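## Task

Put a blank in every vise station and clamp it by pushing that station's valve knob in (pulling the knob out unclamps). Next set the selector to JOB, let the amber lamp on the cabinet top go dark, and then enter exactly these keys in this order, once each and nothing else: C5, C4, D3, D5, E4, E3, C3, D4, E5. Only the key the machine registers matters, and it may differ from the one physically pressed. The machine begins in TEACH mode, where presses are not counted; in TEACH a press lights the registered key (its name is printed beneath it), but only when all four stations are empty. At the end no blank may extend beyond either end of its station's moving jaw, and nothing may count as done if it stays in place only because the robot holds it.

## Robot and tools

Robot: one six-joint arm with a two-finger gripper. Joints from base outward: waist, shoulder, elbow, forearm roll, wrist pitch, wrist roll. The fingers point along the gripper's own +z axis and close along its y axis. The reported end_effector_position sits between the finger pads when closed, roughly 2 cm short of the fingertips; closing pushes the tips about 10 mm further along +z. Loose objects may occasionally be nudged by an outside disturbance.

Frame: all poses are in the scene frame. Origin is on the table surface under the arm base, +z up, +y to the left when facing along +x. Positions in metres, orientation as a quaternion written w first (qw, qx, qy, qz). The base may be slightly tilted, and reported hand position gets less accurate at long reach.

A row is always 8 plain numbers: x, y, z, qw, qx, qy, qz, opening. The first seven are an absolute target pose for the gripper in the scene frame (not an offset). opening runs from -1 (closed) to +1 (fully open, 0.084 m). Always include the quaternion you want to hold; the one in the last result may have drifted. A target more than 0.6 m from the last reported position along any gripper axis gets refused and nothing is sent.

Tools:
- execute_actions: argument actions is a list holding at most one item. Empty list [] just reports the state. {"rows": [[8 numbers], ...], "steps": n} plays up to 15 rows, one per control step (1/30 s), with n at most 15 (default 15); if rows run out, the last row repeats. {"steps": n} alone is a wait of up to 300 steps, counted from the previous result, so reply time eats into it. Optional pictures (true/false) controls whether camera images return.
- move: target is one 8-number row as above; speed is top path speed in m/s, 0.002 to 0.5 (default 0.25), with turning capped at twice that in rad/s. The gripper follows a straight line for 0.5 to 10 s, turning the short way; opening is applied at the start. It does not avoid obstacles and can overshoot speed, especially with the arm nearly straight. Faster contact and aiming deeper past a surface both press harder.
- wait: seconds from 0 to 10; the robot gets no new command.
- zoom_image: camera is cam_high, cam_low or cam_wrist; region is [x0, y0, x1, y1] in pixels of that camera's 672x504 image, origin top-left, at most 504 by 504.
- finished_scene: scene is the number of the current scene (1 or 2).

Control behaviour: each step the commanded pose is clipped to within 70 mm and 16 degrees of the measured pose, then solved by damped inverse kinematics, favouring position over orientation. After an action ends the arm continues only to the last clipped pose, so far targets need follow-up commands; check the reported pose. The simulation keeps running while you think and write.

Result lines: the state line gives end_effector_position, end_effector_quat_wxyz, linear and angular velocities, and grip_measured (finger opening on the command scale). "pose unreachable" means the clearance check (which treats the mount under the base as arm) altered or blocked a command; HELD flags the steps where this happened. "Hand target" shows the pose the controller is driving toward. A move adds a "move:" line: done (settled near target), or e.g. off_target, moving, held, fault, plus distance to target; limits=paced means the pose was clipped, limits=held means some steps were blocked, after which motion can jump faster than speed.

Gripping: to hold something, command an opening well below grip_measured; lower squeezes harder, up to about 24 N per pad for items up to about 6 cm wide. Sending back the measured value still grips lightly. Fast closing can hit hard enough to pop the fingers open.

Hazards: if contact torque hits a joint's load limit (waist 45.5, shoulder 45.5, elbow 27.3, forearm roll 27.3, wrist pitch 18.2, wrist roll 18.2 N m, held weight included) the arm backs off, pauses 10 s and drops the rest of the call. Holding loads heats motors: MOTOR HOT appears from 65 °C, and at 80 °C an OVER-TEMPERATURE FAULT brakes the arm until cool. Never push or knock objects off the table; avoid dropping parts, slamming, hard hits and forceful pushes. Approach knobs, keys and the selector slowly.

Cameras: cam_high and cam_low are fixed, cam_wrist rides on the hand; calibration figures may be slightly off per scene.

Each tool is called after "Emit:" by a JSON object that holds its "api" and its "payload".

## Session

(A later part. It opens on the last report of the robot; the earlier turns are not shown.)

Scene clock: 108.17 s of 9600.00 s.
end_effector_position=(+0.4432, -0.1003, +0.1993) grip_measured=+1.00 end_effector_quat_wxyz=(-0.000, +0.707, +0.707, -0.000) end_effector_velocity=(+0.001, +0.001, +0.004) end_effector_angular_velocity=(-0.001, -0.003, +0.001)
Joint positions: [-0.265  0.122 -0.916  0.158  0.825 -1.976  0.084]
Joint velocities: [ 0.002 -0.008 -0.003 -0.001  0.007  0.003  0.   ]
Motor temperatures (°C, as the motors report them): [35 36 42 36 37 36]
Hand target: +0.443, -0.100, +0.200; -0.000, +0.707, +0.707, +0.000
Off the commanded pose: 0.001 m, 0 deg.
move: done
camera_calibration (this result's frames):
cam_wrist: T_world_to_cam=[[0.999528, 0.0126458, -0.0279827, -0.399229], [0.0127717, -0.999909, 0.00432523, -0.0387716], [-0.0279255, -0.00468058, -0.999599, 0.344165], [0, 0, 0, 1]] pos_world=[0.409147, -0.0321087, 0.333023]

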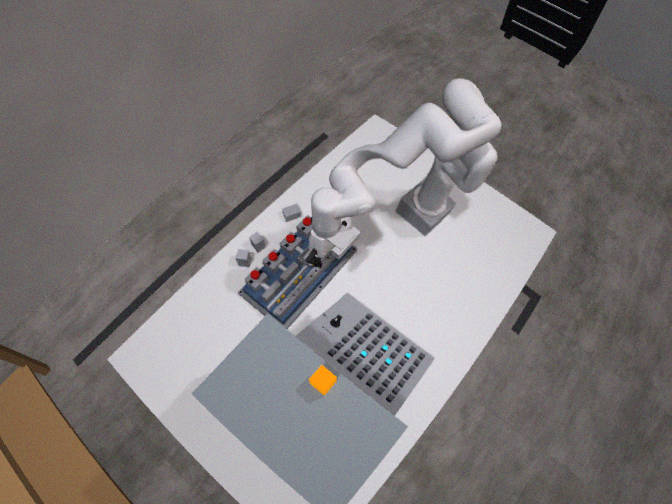

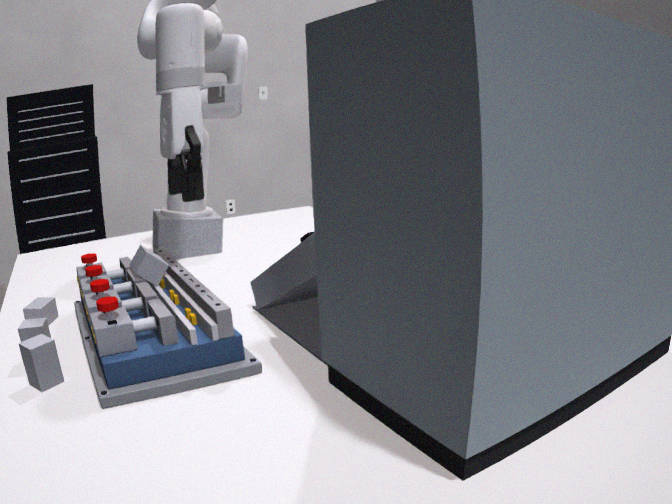

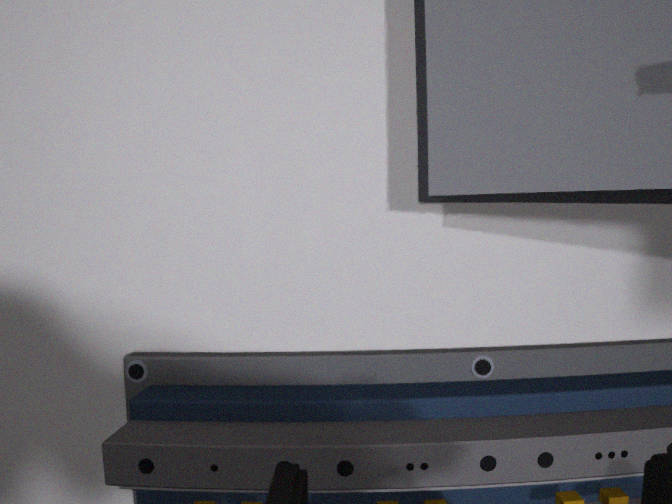

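Emit:
{"api": "move", "payload": {"target": [0.41,-0.235,0.25,0,0.7071,0.7071,0,1]}}

Emit:
{"api": "zoom_image", "payload": {"camera": "cam_low", "region": [60,220,260,370]}}

Scene clock: 110.43 s of 9600.00 s.
end_effector_position=(+0.4100, -0.2343, +0.2498) grip_measured=+1.00 end_effector_quat_wxyz=(-0.000, +0.707, +0.707, +0.000) end_effector_velocity=(-0.001, -0.002, +0.001) end_effector_angular_velocity=(+0.001, +0.000, -0.001)
Joint positions: [-0.565  0.16  -1.083  0.125  0.983 -2.241  0.084]
Joint velocities: [-0.005  0.003 -0.006 -0.     0.005 -0.004 -0.   ]
Motor temperatures (°C, as the motors report them): [35 36 42 36 37 36]
Hand target: +0.410, -0.235, +0.250; -0.000, +0.707, +0.707, +0.000
Off the commanded pose: 0.001 m, 0 deg.
move: done
camera_calibration (this result's frames):
cam_wrist: T_world_to_cam=[[0.999555, 0.0131527, -0.0267787, -0.363104], [0.0132685, -0.999903, 0.00415075, -0.172772], [-0.0267216, -0.00450422, -0.999633, 0.392605], [0, 0, 0, 1]] pos_world=[0.375725, -0.166211, 0.383455]

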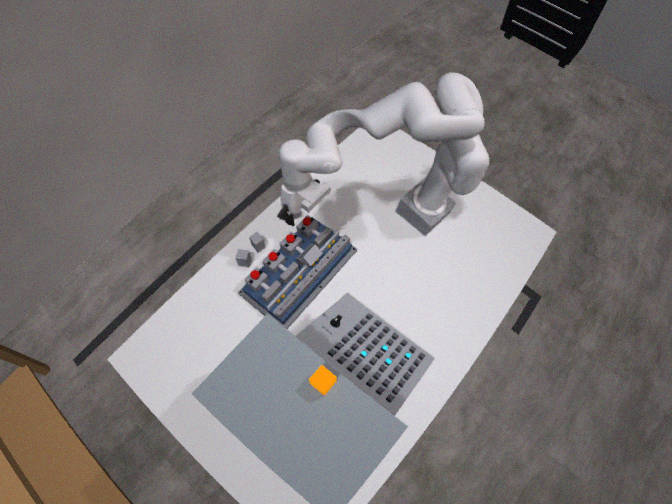

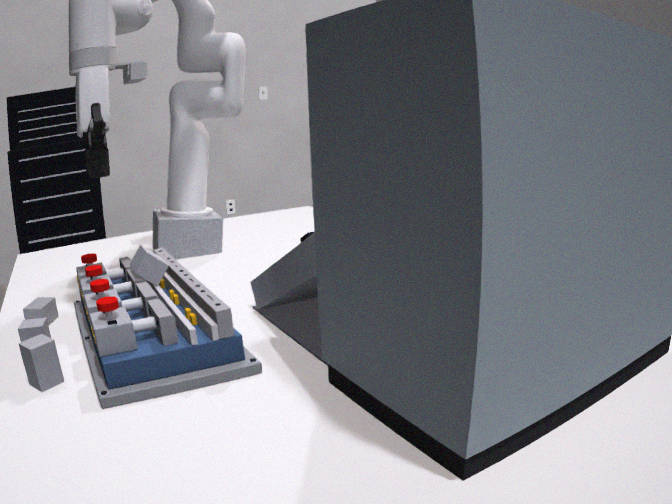

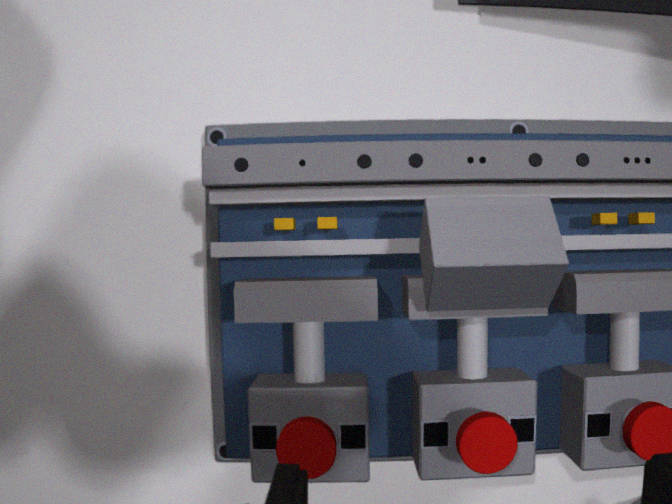

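Region (60, 220, 260, 370) of cam_low's 672x504 image, scaled by 2.520, with more detail than that image has; it fills the top 378 rows of this view, and the rest is white.

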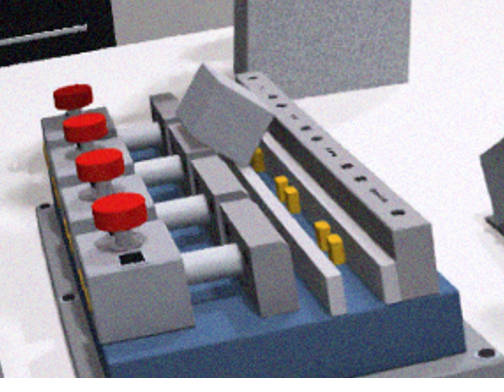

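Emit:
{"api": "move", "payload": {"target": [0.445,-0.125,0.142,0.242,0.664,0.664,-0.242,1]}}

Emit:
{"api": "move", "payload": {"target": [0.445,-0.155,0.106,0.242,0.664,0.664,-0.242,1], "speed": 0.04}}

Scene clock: 121.87 s of 9600.00 s.
end_effector_position=(+0.4446, -0.1255, +0.1423) grip_measured=+1.00 end_effector_quat_wxyz=(+0.242, +0.664, +0.665, -0.241) end_effector_velocity=(-0.000, +0.001, -0.002) end_effector_angular_velocity=(-0.014, +0.001, -0.002)
Joint positions: [-0.055  0.282 -0.862 -0.925  0.752 -0.903  0.084]
Joint velocities: [ 0.01   0.008 -0.003 -0.014  0.011  0.022  0.   ]
Motor temperatures (°C, as the motors report them): [35 37 42 36 37 36]
Hand target: +0.445, -0.125, +0.142; +0.242, +0.664, +0.665, -0.242
Off the commanded pose: 0.001 m, 0 deg.
After step 90, 6.47 s passed at rest.
move: done
camera_calibration (this result's frames):
cam_wrist: T_world_to_cam=[[0.999569, -0.00720809, -0.0284527, -0.404344], [0.0128883, -0.763138, 0.646107, -0.125471], [-0.0263705, -0.646196, -0.762716, 0.172245], [0, 0, 0, 1]] pos_world=[0.41033, 0.0126373, 0.200937]

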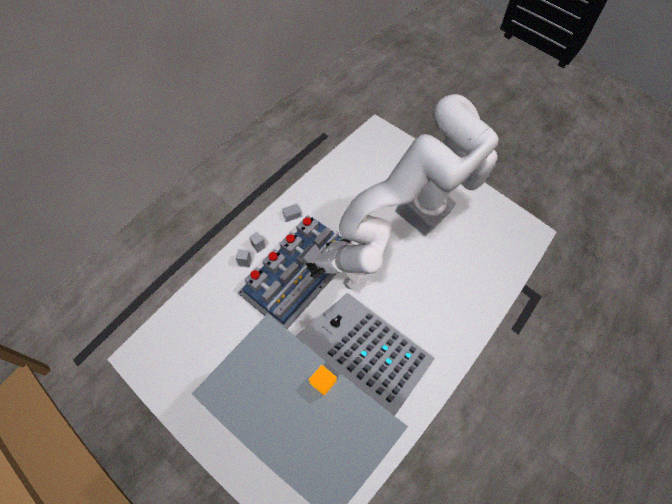

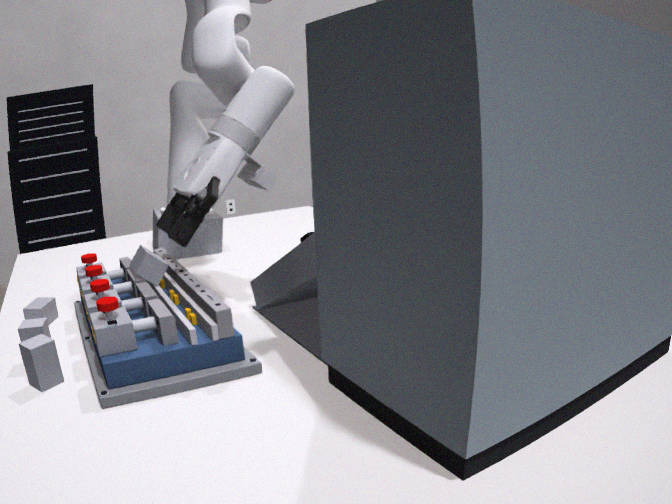

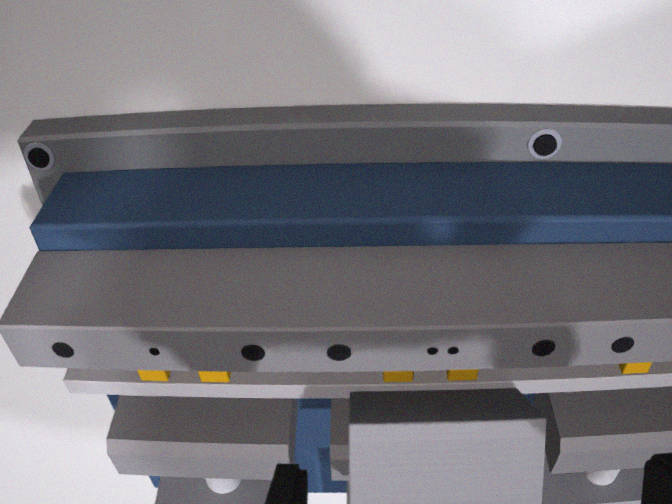

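Scene clock: 123.37 s of 9600.00 s.
end_effector_position=(+0.4449, -0.1547, +0.1063) grip_measured=+1.00 end_effector_quat_wxyz=(+0.242, +0.664, +0.664, -0.242) end_effector_velocity=(+0.001, -0.002, -0.001) end_effector_angular_velocity=(-0.002, -0.001, +0.000)
Joint positions: [-0.125  0.397 -0.895 -1.043  0.677 -0.828  0.084]
Joint velocities: [-0.003  0.006 -0.004 -0.007 -0.002  0.005  0.   ]
Motor temperatures (°C, as the motors report them): [35 37 42 36 37 36]
Hand target: +0.445, -0.155, +0.106; +0.242, +0.664, +0.664, -0.242
Off the commanded pose: 0.000 m, 0 deg.
move: done
camera_calibration (this result's frames):
cam_wrist: T_world_to_cam=[[0.999556, -0.00791917, -0.0287403, -0.405956], [0.0125589, -0.762487, 0.646881, -0.124315], [-0.0270368, -0.646955, -0.762049, 0.126033], [0, 0, 0, 1]] pos_world=[0.410745, -0.0164655, 0.164793]

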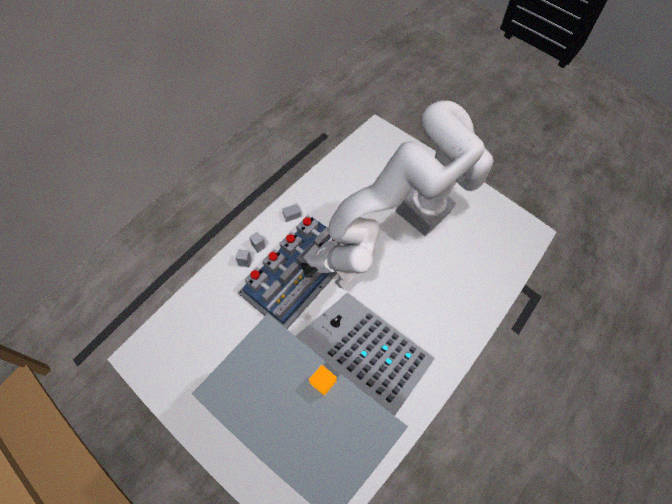

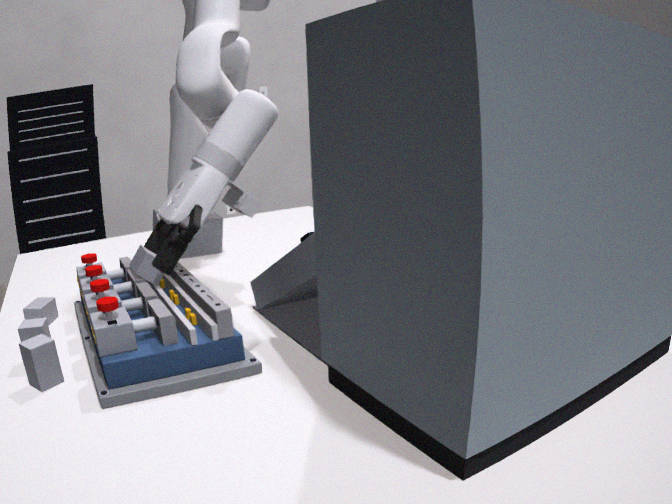

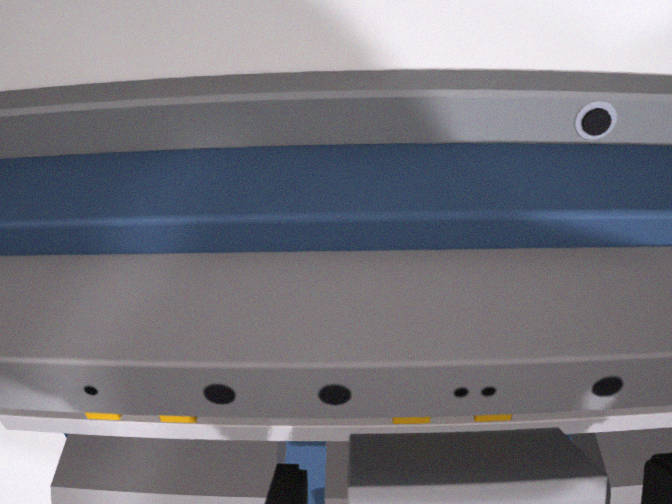

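Emit:
{"api": "move", "payload": {"target": [0.445,-0.163,0.103,0.242,0.664,0.664,-0.242,1], "speed": 0.03}}

Emit:
{"api": "move", "payload": {"target": [0.445,-0.163,0.103,0.242,0.664,0.664,-0.242,0.1]}}

Emit:
{"api": "move", "payload": {"target": [0.445,-0.155,0.15,0.242,0.664,0.664,-0.242,0.1], "speed": 0.05}}

Emit:
{"api": "move", "payload": {"target": [0.441,-0.155,0.15,0,0.7071,0.7071,0,0.1], "speed": 0.15}}

Scene clock: 125.53 s of 9600.00 s.
end_effector_position=(+0.4450, -0.1628, +0.1031) grip_measured=+1.00 end_effector_quat_wxyz=(+0.242, +0.664, +0.664, -0.242) end_effector_velocity=(+0.000, -0.002, -0.000) end_effector_angular_velocity=(-0.001, -0.000, +0.001)
Joint positions: [-0.145  0.412 -0.902 -1.062  0.665 -0.825  0.084]
Joint velocities: [-0.004  0.003 -0.003 -0.005 -0.001  0.    -0.   ]
Motor temperatures (°C, as the motors report them): [35 37 42 36 37 36]
Hand target: +0.445, -0.163, +0.103; +0.242, +0.664, +0.664, -0.242
Off the commanded pose: 0.000 m, 0 deg.
move: done
camera_calibration (this result's frames):
cam_wrist: T_world_to_cam=[[0.999548, -0.00792666, -0.0289841, -0.406125], [0.0127158, -0.762372, 0.647014, -0.128433], [-0.0272253, -0.64709, -0.761927, 0.118366], [0, 0, 0, 1]] pos_world=[0.410798, -0.0245394, 0.161513]

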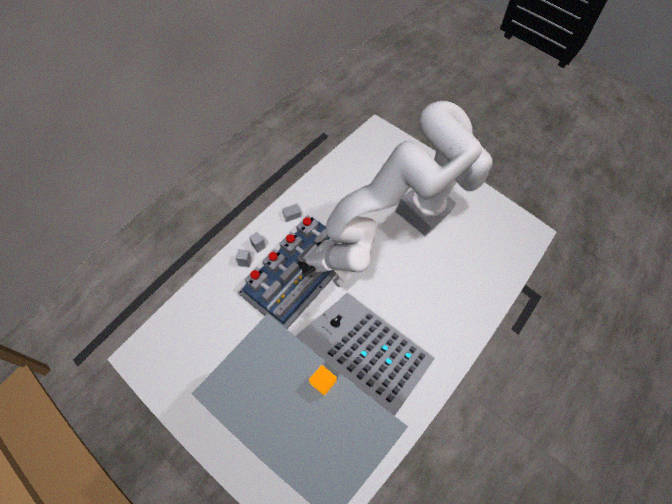

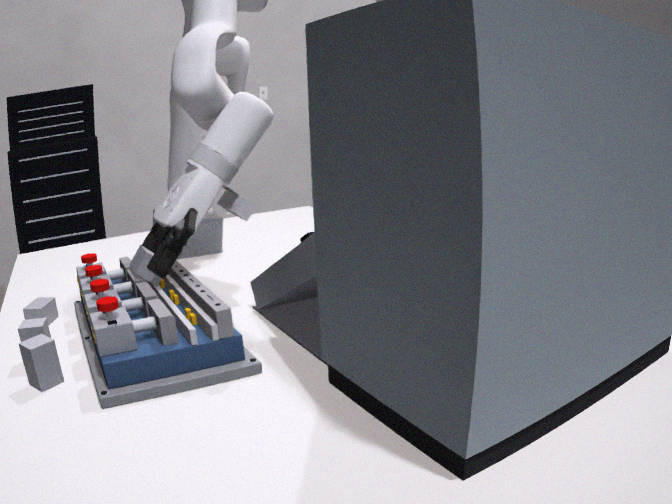

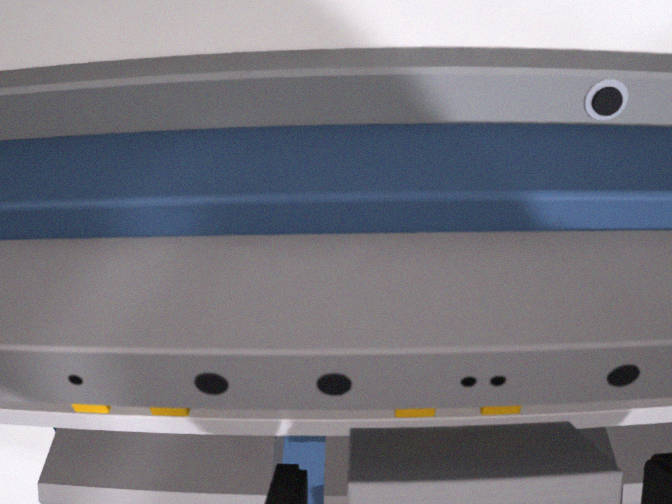

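Scene clock: 126.23 s of 9600.00 s.
end_effector_position=(+0.4451, -0.1628, +0.1031) grip_measured=+0.38 end_effector_quat_wxyz=(+0.242, +0.664, +0.664, -0.242) end_effector_velocity=(-0.000, -0.000, +0.000) end_effector_angular_velocity=(-0.001, +0.001, -0.000)
Joint positions: [-0.145  0.412 -0.902 -1.063  0.665 -0.825  0.06 ]
Joint velocities: [-0.     0.    -0.    -0.     0.001 -0.001  0.   ]
Motor temperatures (°C, as the motors report them): [35 37 42 36 37 36]
Hand target: +0.445, -0.163, +0.103; +0.242, +0.664, +0.664, -0.242
Off the commanded pose: 0.000 m, 0 deg.
move: done
camera_calibration (this result's frames):
cam_wrist: T_world_to_cam=[[0.999558, -0.00754524, -0.0287439, -0.406234], [0.0128505, -0.762384, 0.646998, -0.128539], [-0.0267956, -0.647081, -0.76195, 0.118148], [0, 0, 0, 1]] pos_world=[0.410872, -0.0246097, 0.16151]

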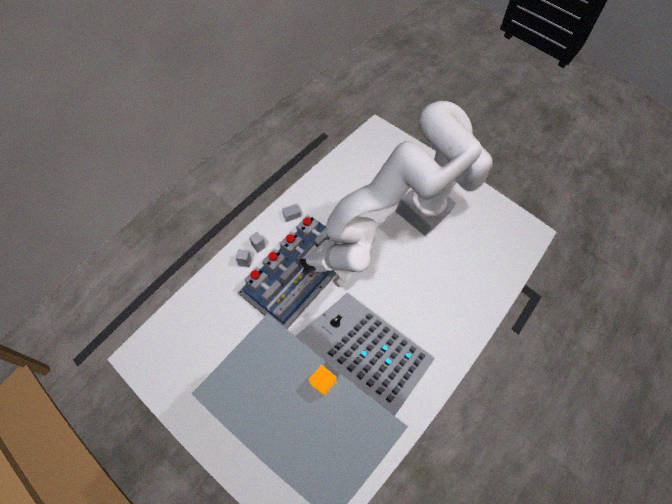

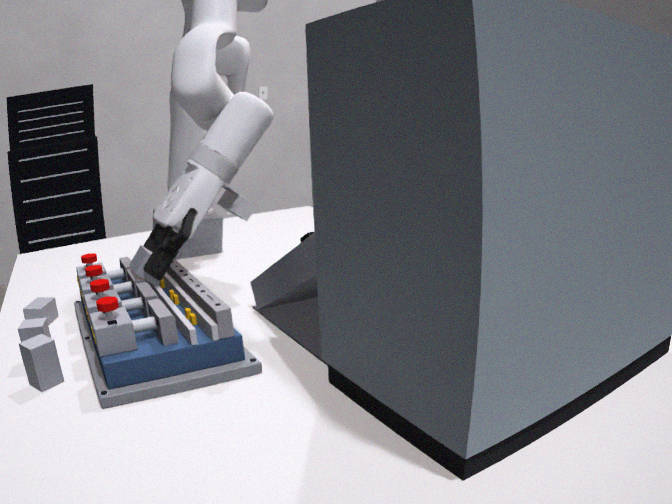

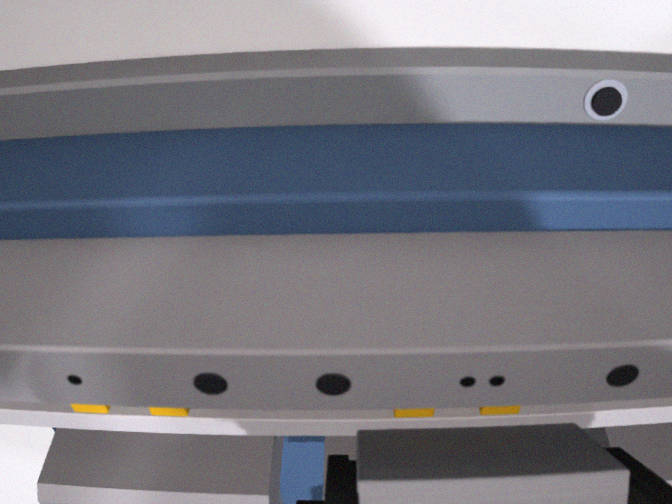

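Scene clock: 127.57 s of 9600.00 s.
end_effector_position=(+0.4450, -0.1551, +0.1495) grip_measured=+0.38 end_effector_quat_wxyz=(+0.242, +0.664, +0.664, -0.242) end_effector_velocity=(+0.000, +0.000, +0.002) end_effector_angular_velocity=(+0.000, +0.000, +0.000)
Joint positions: [-0.127  0.282 -0.87  -0.953  0.726 -0.948  0.06 ]
Joint velocities: [ 0.001 -0.006  0.     0.006  0.003 -0.007  0.   ]
Motor temperatures (°C, as the motors report them): [35 37 42 36 37 36]
Hand target: +0.445, -0.155, +0.150; +0.242, +0.664, +0.664, -0.242
Off the commanded pose: 0.001 m, 0 deg.
move: done
camera_calibration (this result's frames):
cam_wrist: T_world_to_cam=[[0.999539, -0.00781622, -0.0293351, -0.404672], [0.0130306, -0.762291, 0.647103, -0.152781], [-0.0274198, -0.647187, -0.761838, 0.158763], [0, 0, 0, 1]] pos_world=[0.41083, -0.0168778, 0.207945]

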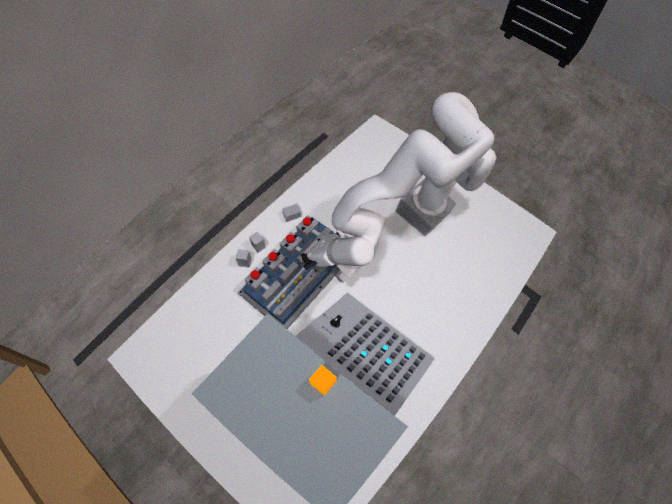

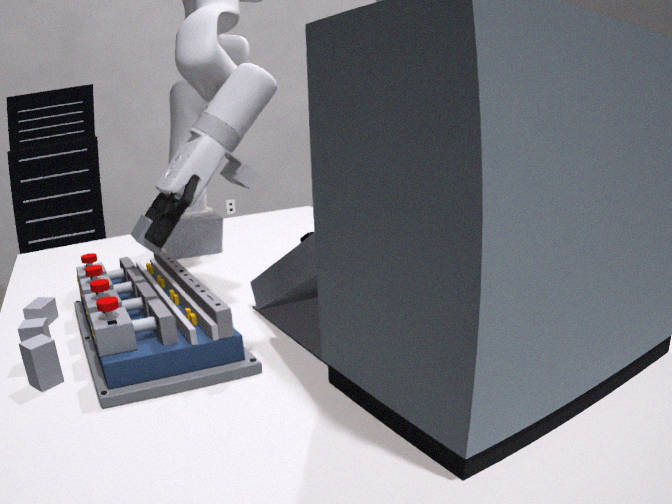

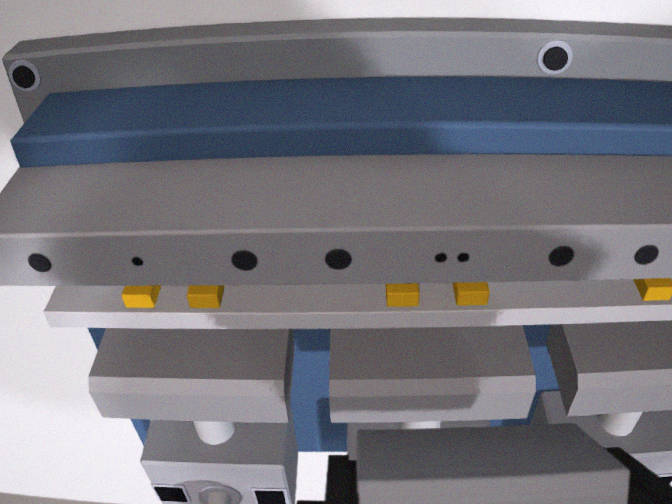

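Scene clock: 130.33 s of 9600.00 s.
end_effector_position=(+0.4413, -0.1550, +0.1502) grip_measured=+0.38 end_effector_quat_wxyz=(+0.000, +0.707, +0.707, -0.001) end_effector_velocity=(+0.000, -0.000, +0.000) end_effector_angular_velocity=(+0.012, +0.000, +0.001)
Joint positions: [-0.358  0.28  -0.945  0.171  0.706 -2.092  0.06 ]
Joint velocities: [-0.004  0.003 -0.006  0.015  0.009 -0.016  0.   ]
Motor temperatures (°C, as the motors report them): [35 37 42 36 37 36]
Hand target: +0.441, -0.155, +0.150; -0.000, +0.708, +0.707, -0.001
Off the commanded pose: 0.000 m, 0 deg.
move: done
camera_calibration (this result's frames):
cam_wrist: T_world_to_cam=[[0.99954, 0.0114626, -0.0280837, -0.39816], [0.0116566, -0.999909, 0.00675599, -0.0931022], [-0.0280037, -0.00708025, -0.999583, 0.294419], [0, 0, 0, 1]] pos_world=[0.407306, -0.0864452, 0.283743]

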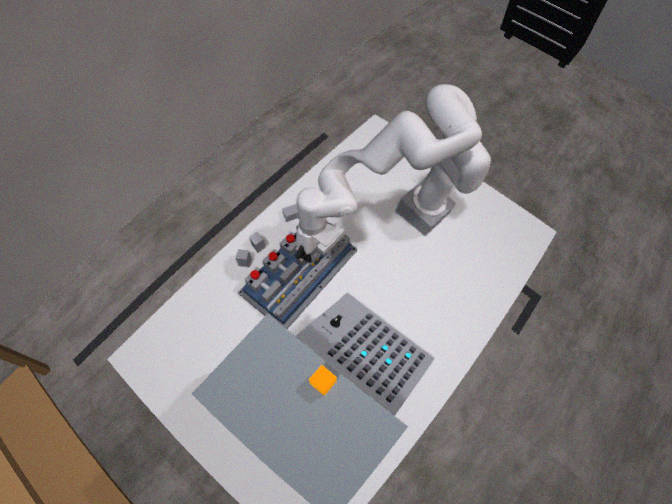

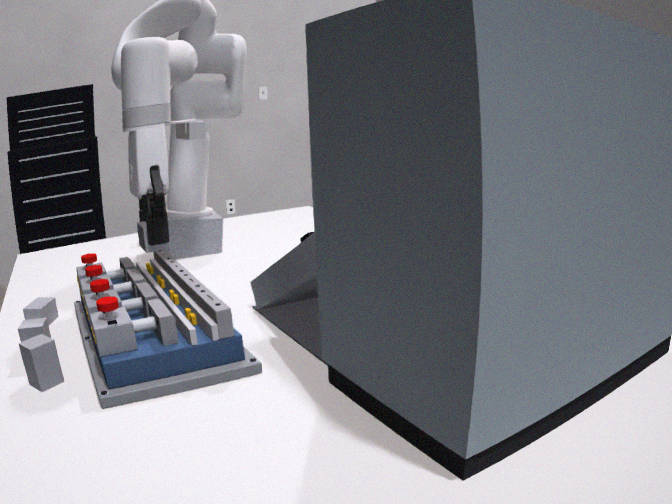

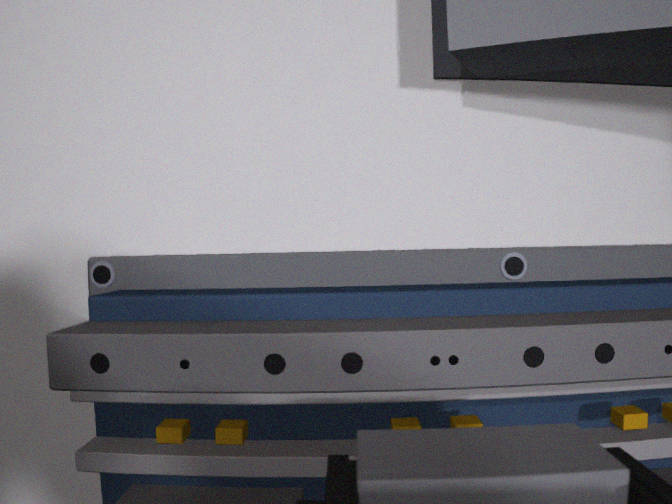

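Emit:
{"api": "move", "payload": {"target": [0.441,-0.1605,0.125,0,0.7071,0.7071,0,0.1], "speed": 0.04}}

Emit:
{"api": "move", "payload": {"target": [0.441,-0.1605,0.102,0,0.7071,0.7071,0,0.1], "speed": 0.015}}

Scene clock: 133.47 s of 9600.00 s.
end_effector_position=(+0.4410, -0.1605, +0.1254) grip_measured=+0.38 end_effector_quat_wxyz=(+0.000, +0.707, +0.707, +0.000) end_effector_velocity=(+0.002, -0.001, -0.001) end_effector_angular_velocity=(-0.002, -0.005, +0.001)
Joint positions: [-0.361  0.342 -0.944  0.188  0.645 -2.116  0.06 ]
Joint velocities: [-0.     0.005 -0.002  0.002 -0.008 -0.003 -0.   ]
Motor temperatures (°C, as the motors report them): [35 37 42 36 37 36]
Hand target: +0.441, -0.160, +0.125; +0.000, +0.707, +0.707, -0.000
Off the commanded pose: 0.000 m, 0 deg.
move: done
camera_calibration (this result's frames):
cam_wrist: T_world_to_cam=[[0.999557, 0.0125646, -0.0269763, -0.398509], [0.012706, -0.999906, 0.00507744, -0.0986925], [-0.02691, -0.00541795, -0.999623, 0.26944], [0, 0, 0, 1]] pos_world=[0.406837, -0.0922163, 0.259089]

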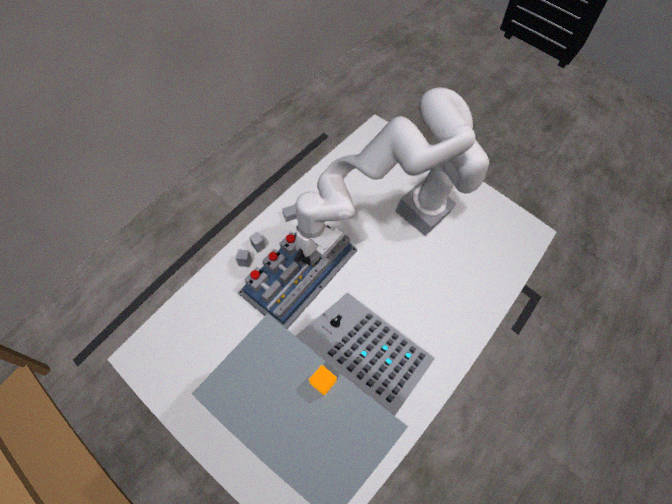

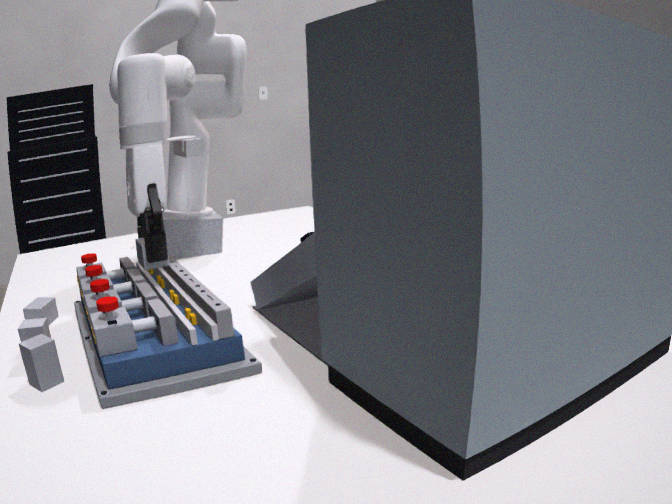

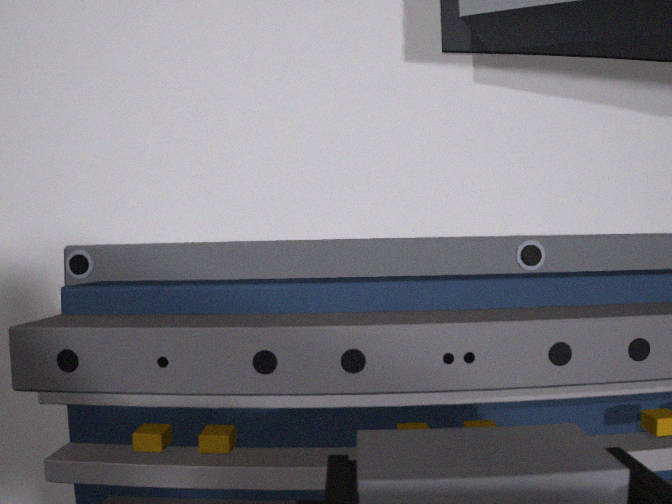

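Scene clock: 135.30 s of 9600.00 s.
end_effector_position=(+0.4409, -0.1605, +0.1022) grip_measured=+0.38 end_effector_quat_wxyz=(+0.000, +0.707, +0.707, -0.000) end_effector_velocity=(+0.002, -0.001, -0.000) end_effector_angular_velocity=(-0.002, -0.004, +0.001)
Joint positions: [-0.353  0.397 -0.941  0.204  0.588 -2.128  0.06 ]
Joint velocities: [ 0.001  0.003 -0.002  0.001 -0.005 -0.001 -0.   ]
Motor temperatures (°C, as the motors report them): [35 37 42 36 37 36]
Hand target: +0.441, -0.161, +0.102; +0.000, +0.707, +0.707, -0.000
Off the commanded pose: 0.000 m, 0 deg.
move: done
camera_calibration (this result's frames):
cam_wrist: T_world_to_cam=[[0.999547, 0.0125444, -0.0273475, -0.398974], [0.0126833, -0.999908, 0.00491162, -0.0985783], [-0.0272833, -0.00525625, -0.999614, 0.246411], [0, 0, 0, 1]] pos_world=[0.406767, -0.0922691, 0.235889]

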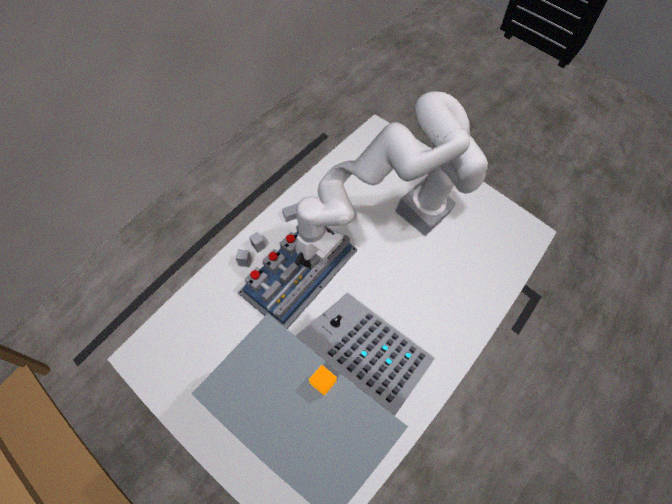

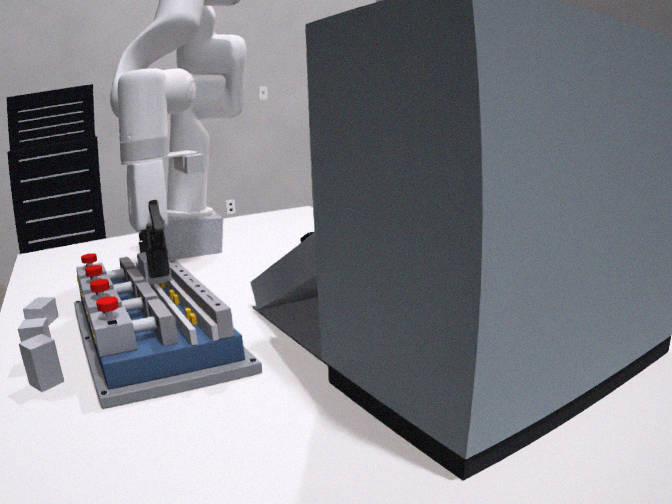

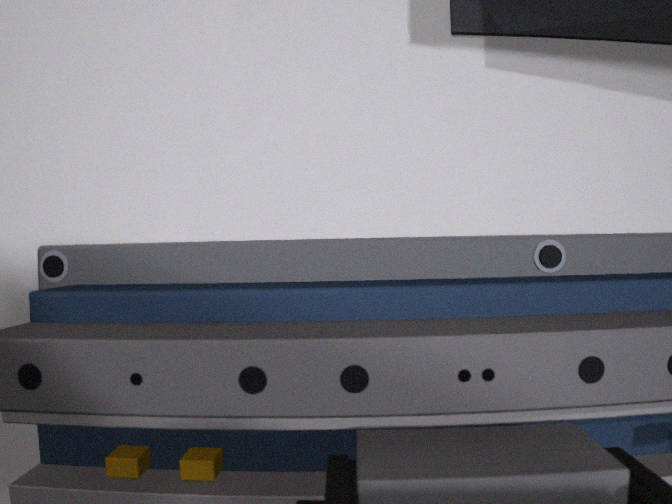

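Emit:
{"api": "move", "payload": {"target": [0.441,-0.1605,0.101,0,0.7071,0.7071,0,1], "speed": 0.01}}

Emit:
{"api": "move", "payload": {"target": [0.441,-0.17,0.17,0,0.7071,0.7071,0,1], "speed": 0.1}}

Emit:
{"api": "move", "payload": {"target": [0.41,-0.235,0.25,0,0.7071,0.7071,0,1]}}

Scene clock: 137.20 s of 9600.00 s.
end_effector_position=(+0.4410, -0.1605, +0.1010) grip_measured=+1.00 end_effector_quat_wxyz=(+0.000, +0.707, +0.707, -0.000) end_effector_velocity=(-0.000, +0.000, -0.000) end_effector_angular_velocity=(+0.001, +0.001, -0.000)
Joint positions: [-0.352  0.4   -0.941  0.206  0.585 -2.129  0.084]
Joint velocities: [ 0.     0.001 -0.     0.     0.001 -0.     0.   ]
Motor temperatures (°C, as the motors report them): [35 37 42 36 37 36]
Hand target: +0.441, -0.161, +0.101; +0.000, +0.707, +0.707, -0.000
Off the commanded pose: 0.000 m, 0 deg.
move: done
camera_calibration (this result's frames):
cam_wrist: T_world_to_cam=[[0.999549, 0.0125968, -0.027248, -0.399089], [0.012733, -0.999907, 0.004831, -0.0985879], [-0.0271846, -0.00517577, -0.999617, 0.245211], [0, 0, 0, 1]] pos_world=[0.40683, -0.0922823, 0.23472]

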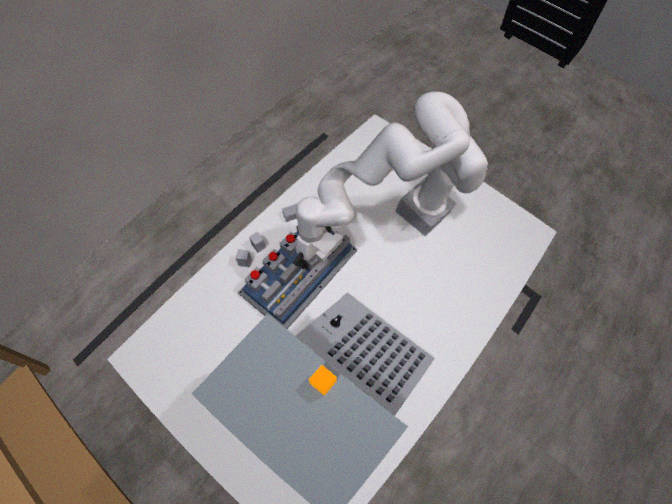

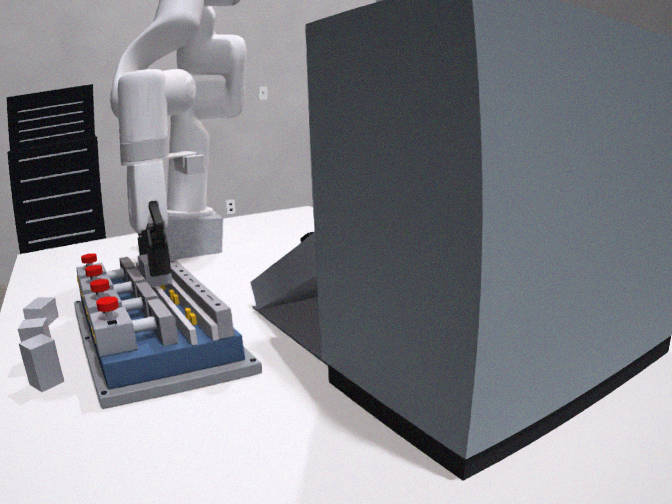

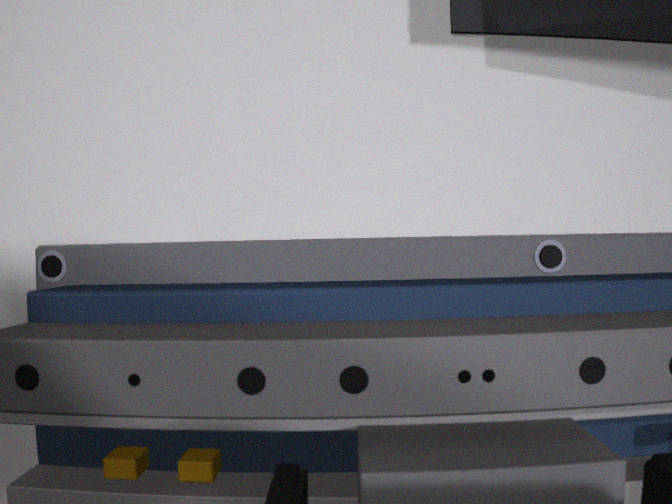

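Scene clock: 138.33 s of 9600.00 s.
end_effector_position=(+0.4409, -0.1698, +0.1692) grip_measured=+1.00 end_effector_quat_wxyz=(-0.000, +0.707, +0.707, +0.000) end_effector_velocity=(+0.001, -0.001, +0.004) end_effector_angular_velocity=(-0.002, -0.004, +0.000)
Joint positions: [-0.395  0.262 -0.98   0.162  0.765 -2.117  0.084]
Joint velocities: [-0.002 -0.006 -0.005 -0.002  0.007  0.001  0.   ]
Motor temperatures (°C, as the motors report them): [35 37 42 36 37 36]
Hand target: +0.441, -0.170, +0.170; -0.000, +0.707, +0.707, +0.000
Off the commanded pose: 0.001 m, 0 deg.
move: done
camera_calibration (this result's frames):
cam_wrist: T_world_to_cam=[[0.999531, 0.0127483, -0.0278317, -0.39693], [0.0128679, -0.999909, 0.00412455, -0.108179], [-0.0277766, -0.00448075, -0.999604, 0.31368], [0, 0, 0, 1]] pos_world=[0.406849, -0.101704, 0.302954]

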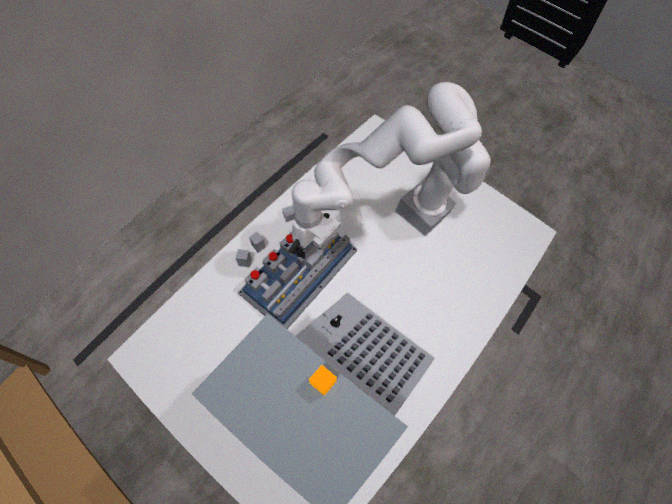

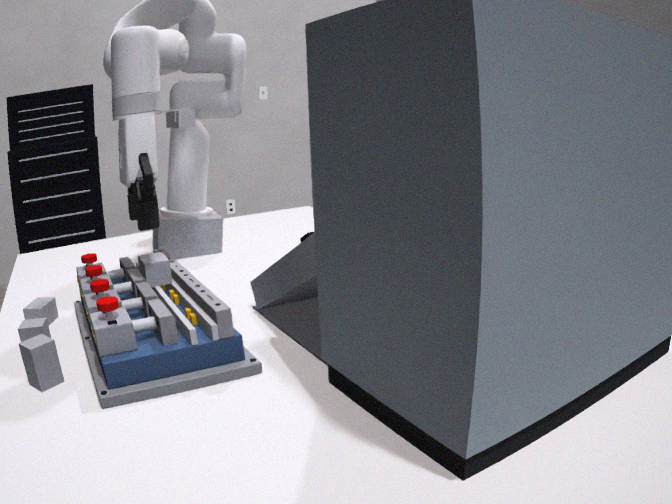

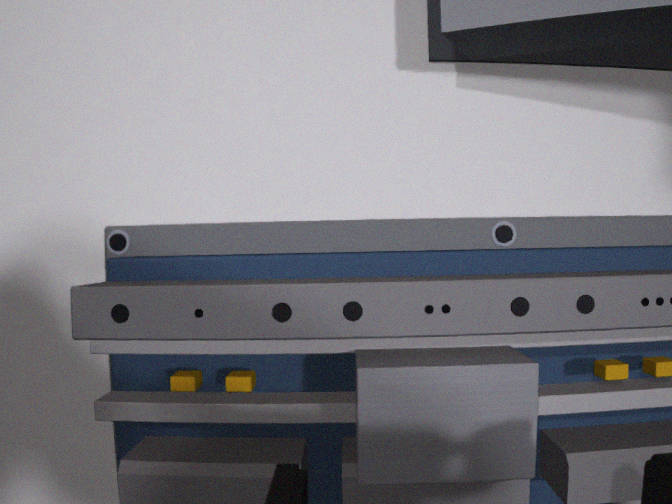

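Scene clock: 139.37 s of 9600.00 s.
end_effector_position=(+0.4102, -0.2345, +0.2495) grip_measured=+1.00 end_effector_quat_wxyz=(-0.000, +0.707, +0.707, +0.000) end_effector_velocity=(-0.000, -0.002, +0.003) end_effector_angular_velocity=(-0.001, -0.002, -0.000)
Joint positions: [-0.565  0.162 -1.084  0.125  0.983 -2.241  0.084]
Joint velocities: [-0.004 -0.002 -0.005 -0.     0.006 -0.003  0.   ]
Motor temperatures (°C, as the motors report them): [35 37 42 36 37 36]
Hand target: +0.410, -0.235, +0.250; -0.000, +0.707, +0.707, +0.000
Off the commanded pose: 0.001 m, 0 deg.
move: done
camera_calibration (this result's frames):
cam_wrist: T_world_to_cam=[[0.999543, 0.0130903, -0.0272649, -0.363159], [0.0132056, -0.999905, 0.00405242, -0.172944], [-0.0272093, -0.00441061, -0.99962, 0.392551], [0, 0, 0, 1]] pos_world=[0.375957, -0.166442, 0.383202]

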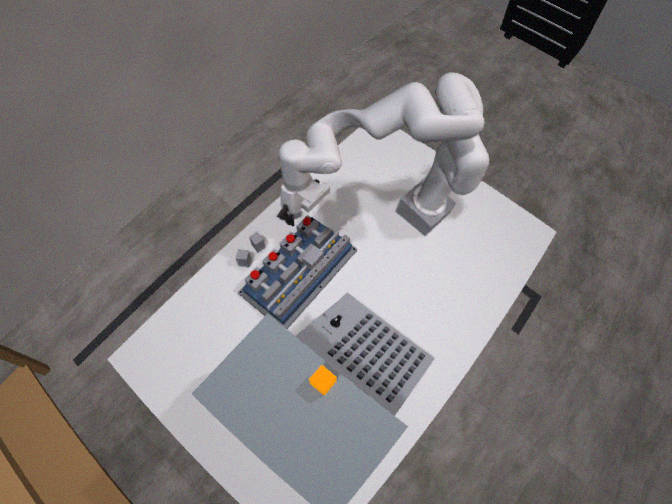

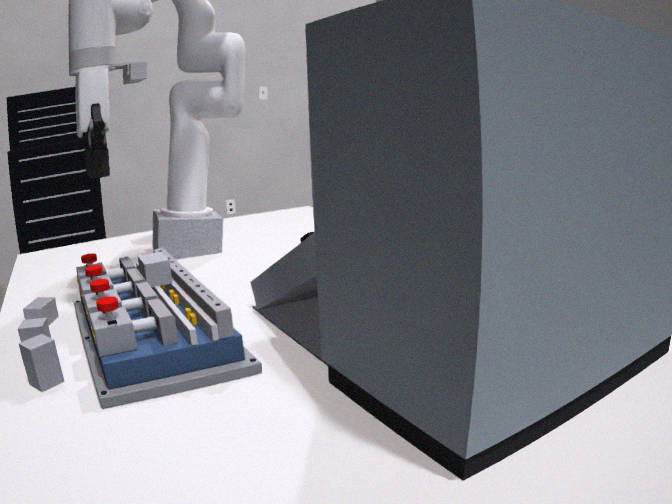

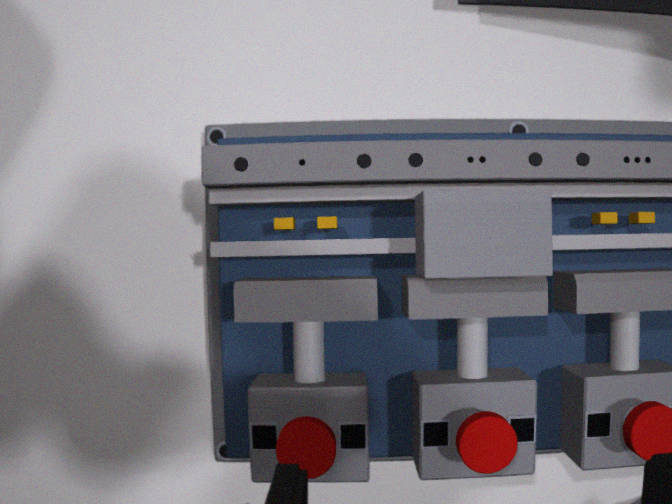

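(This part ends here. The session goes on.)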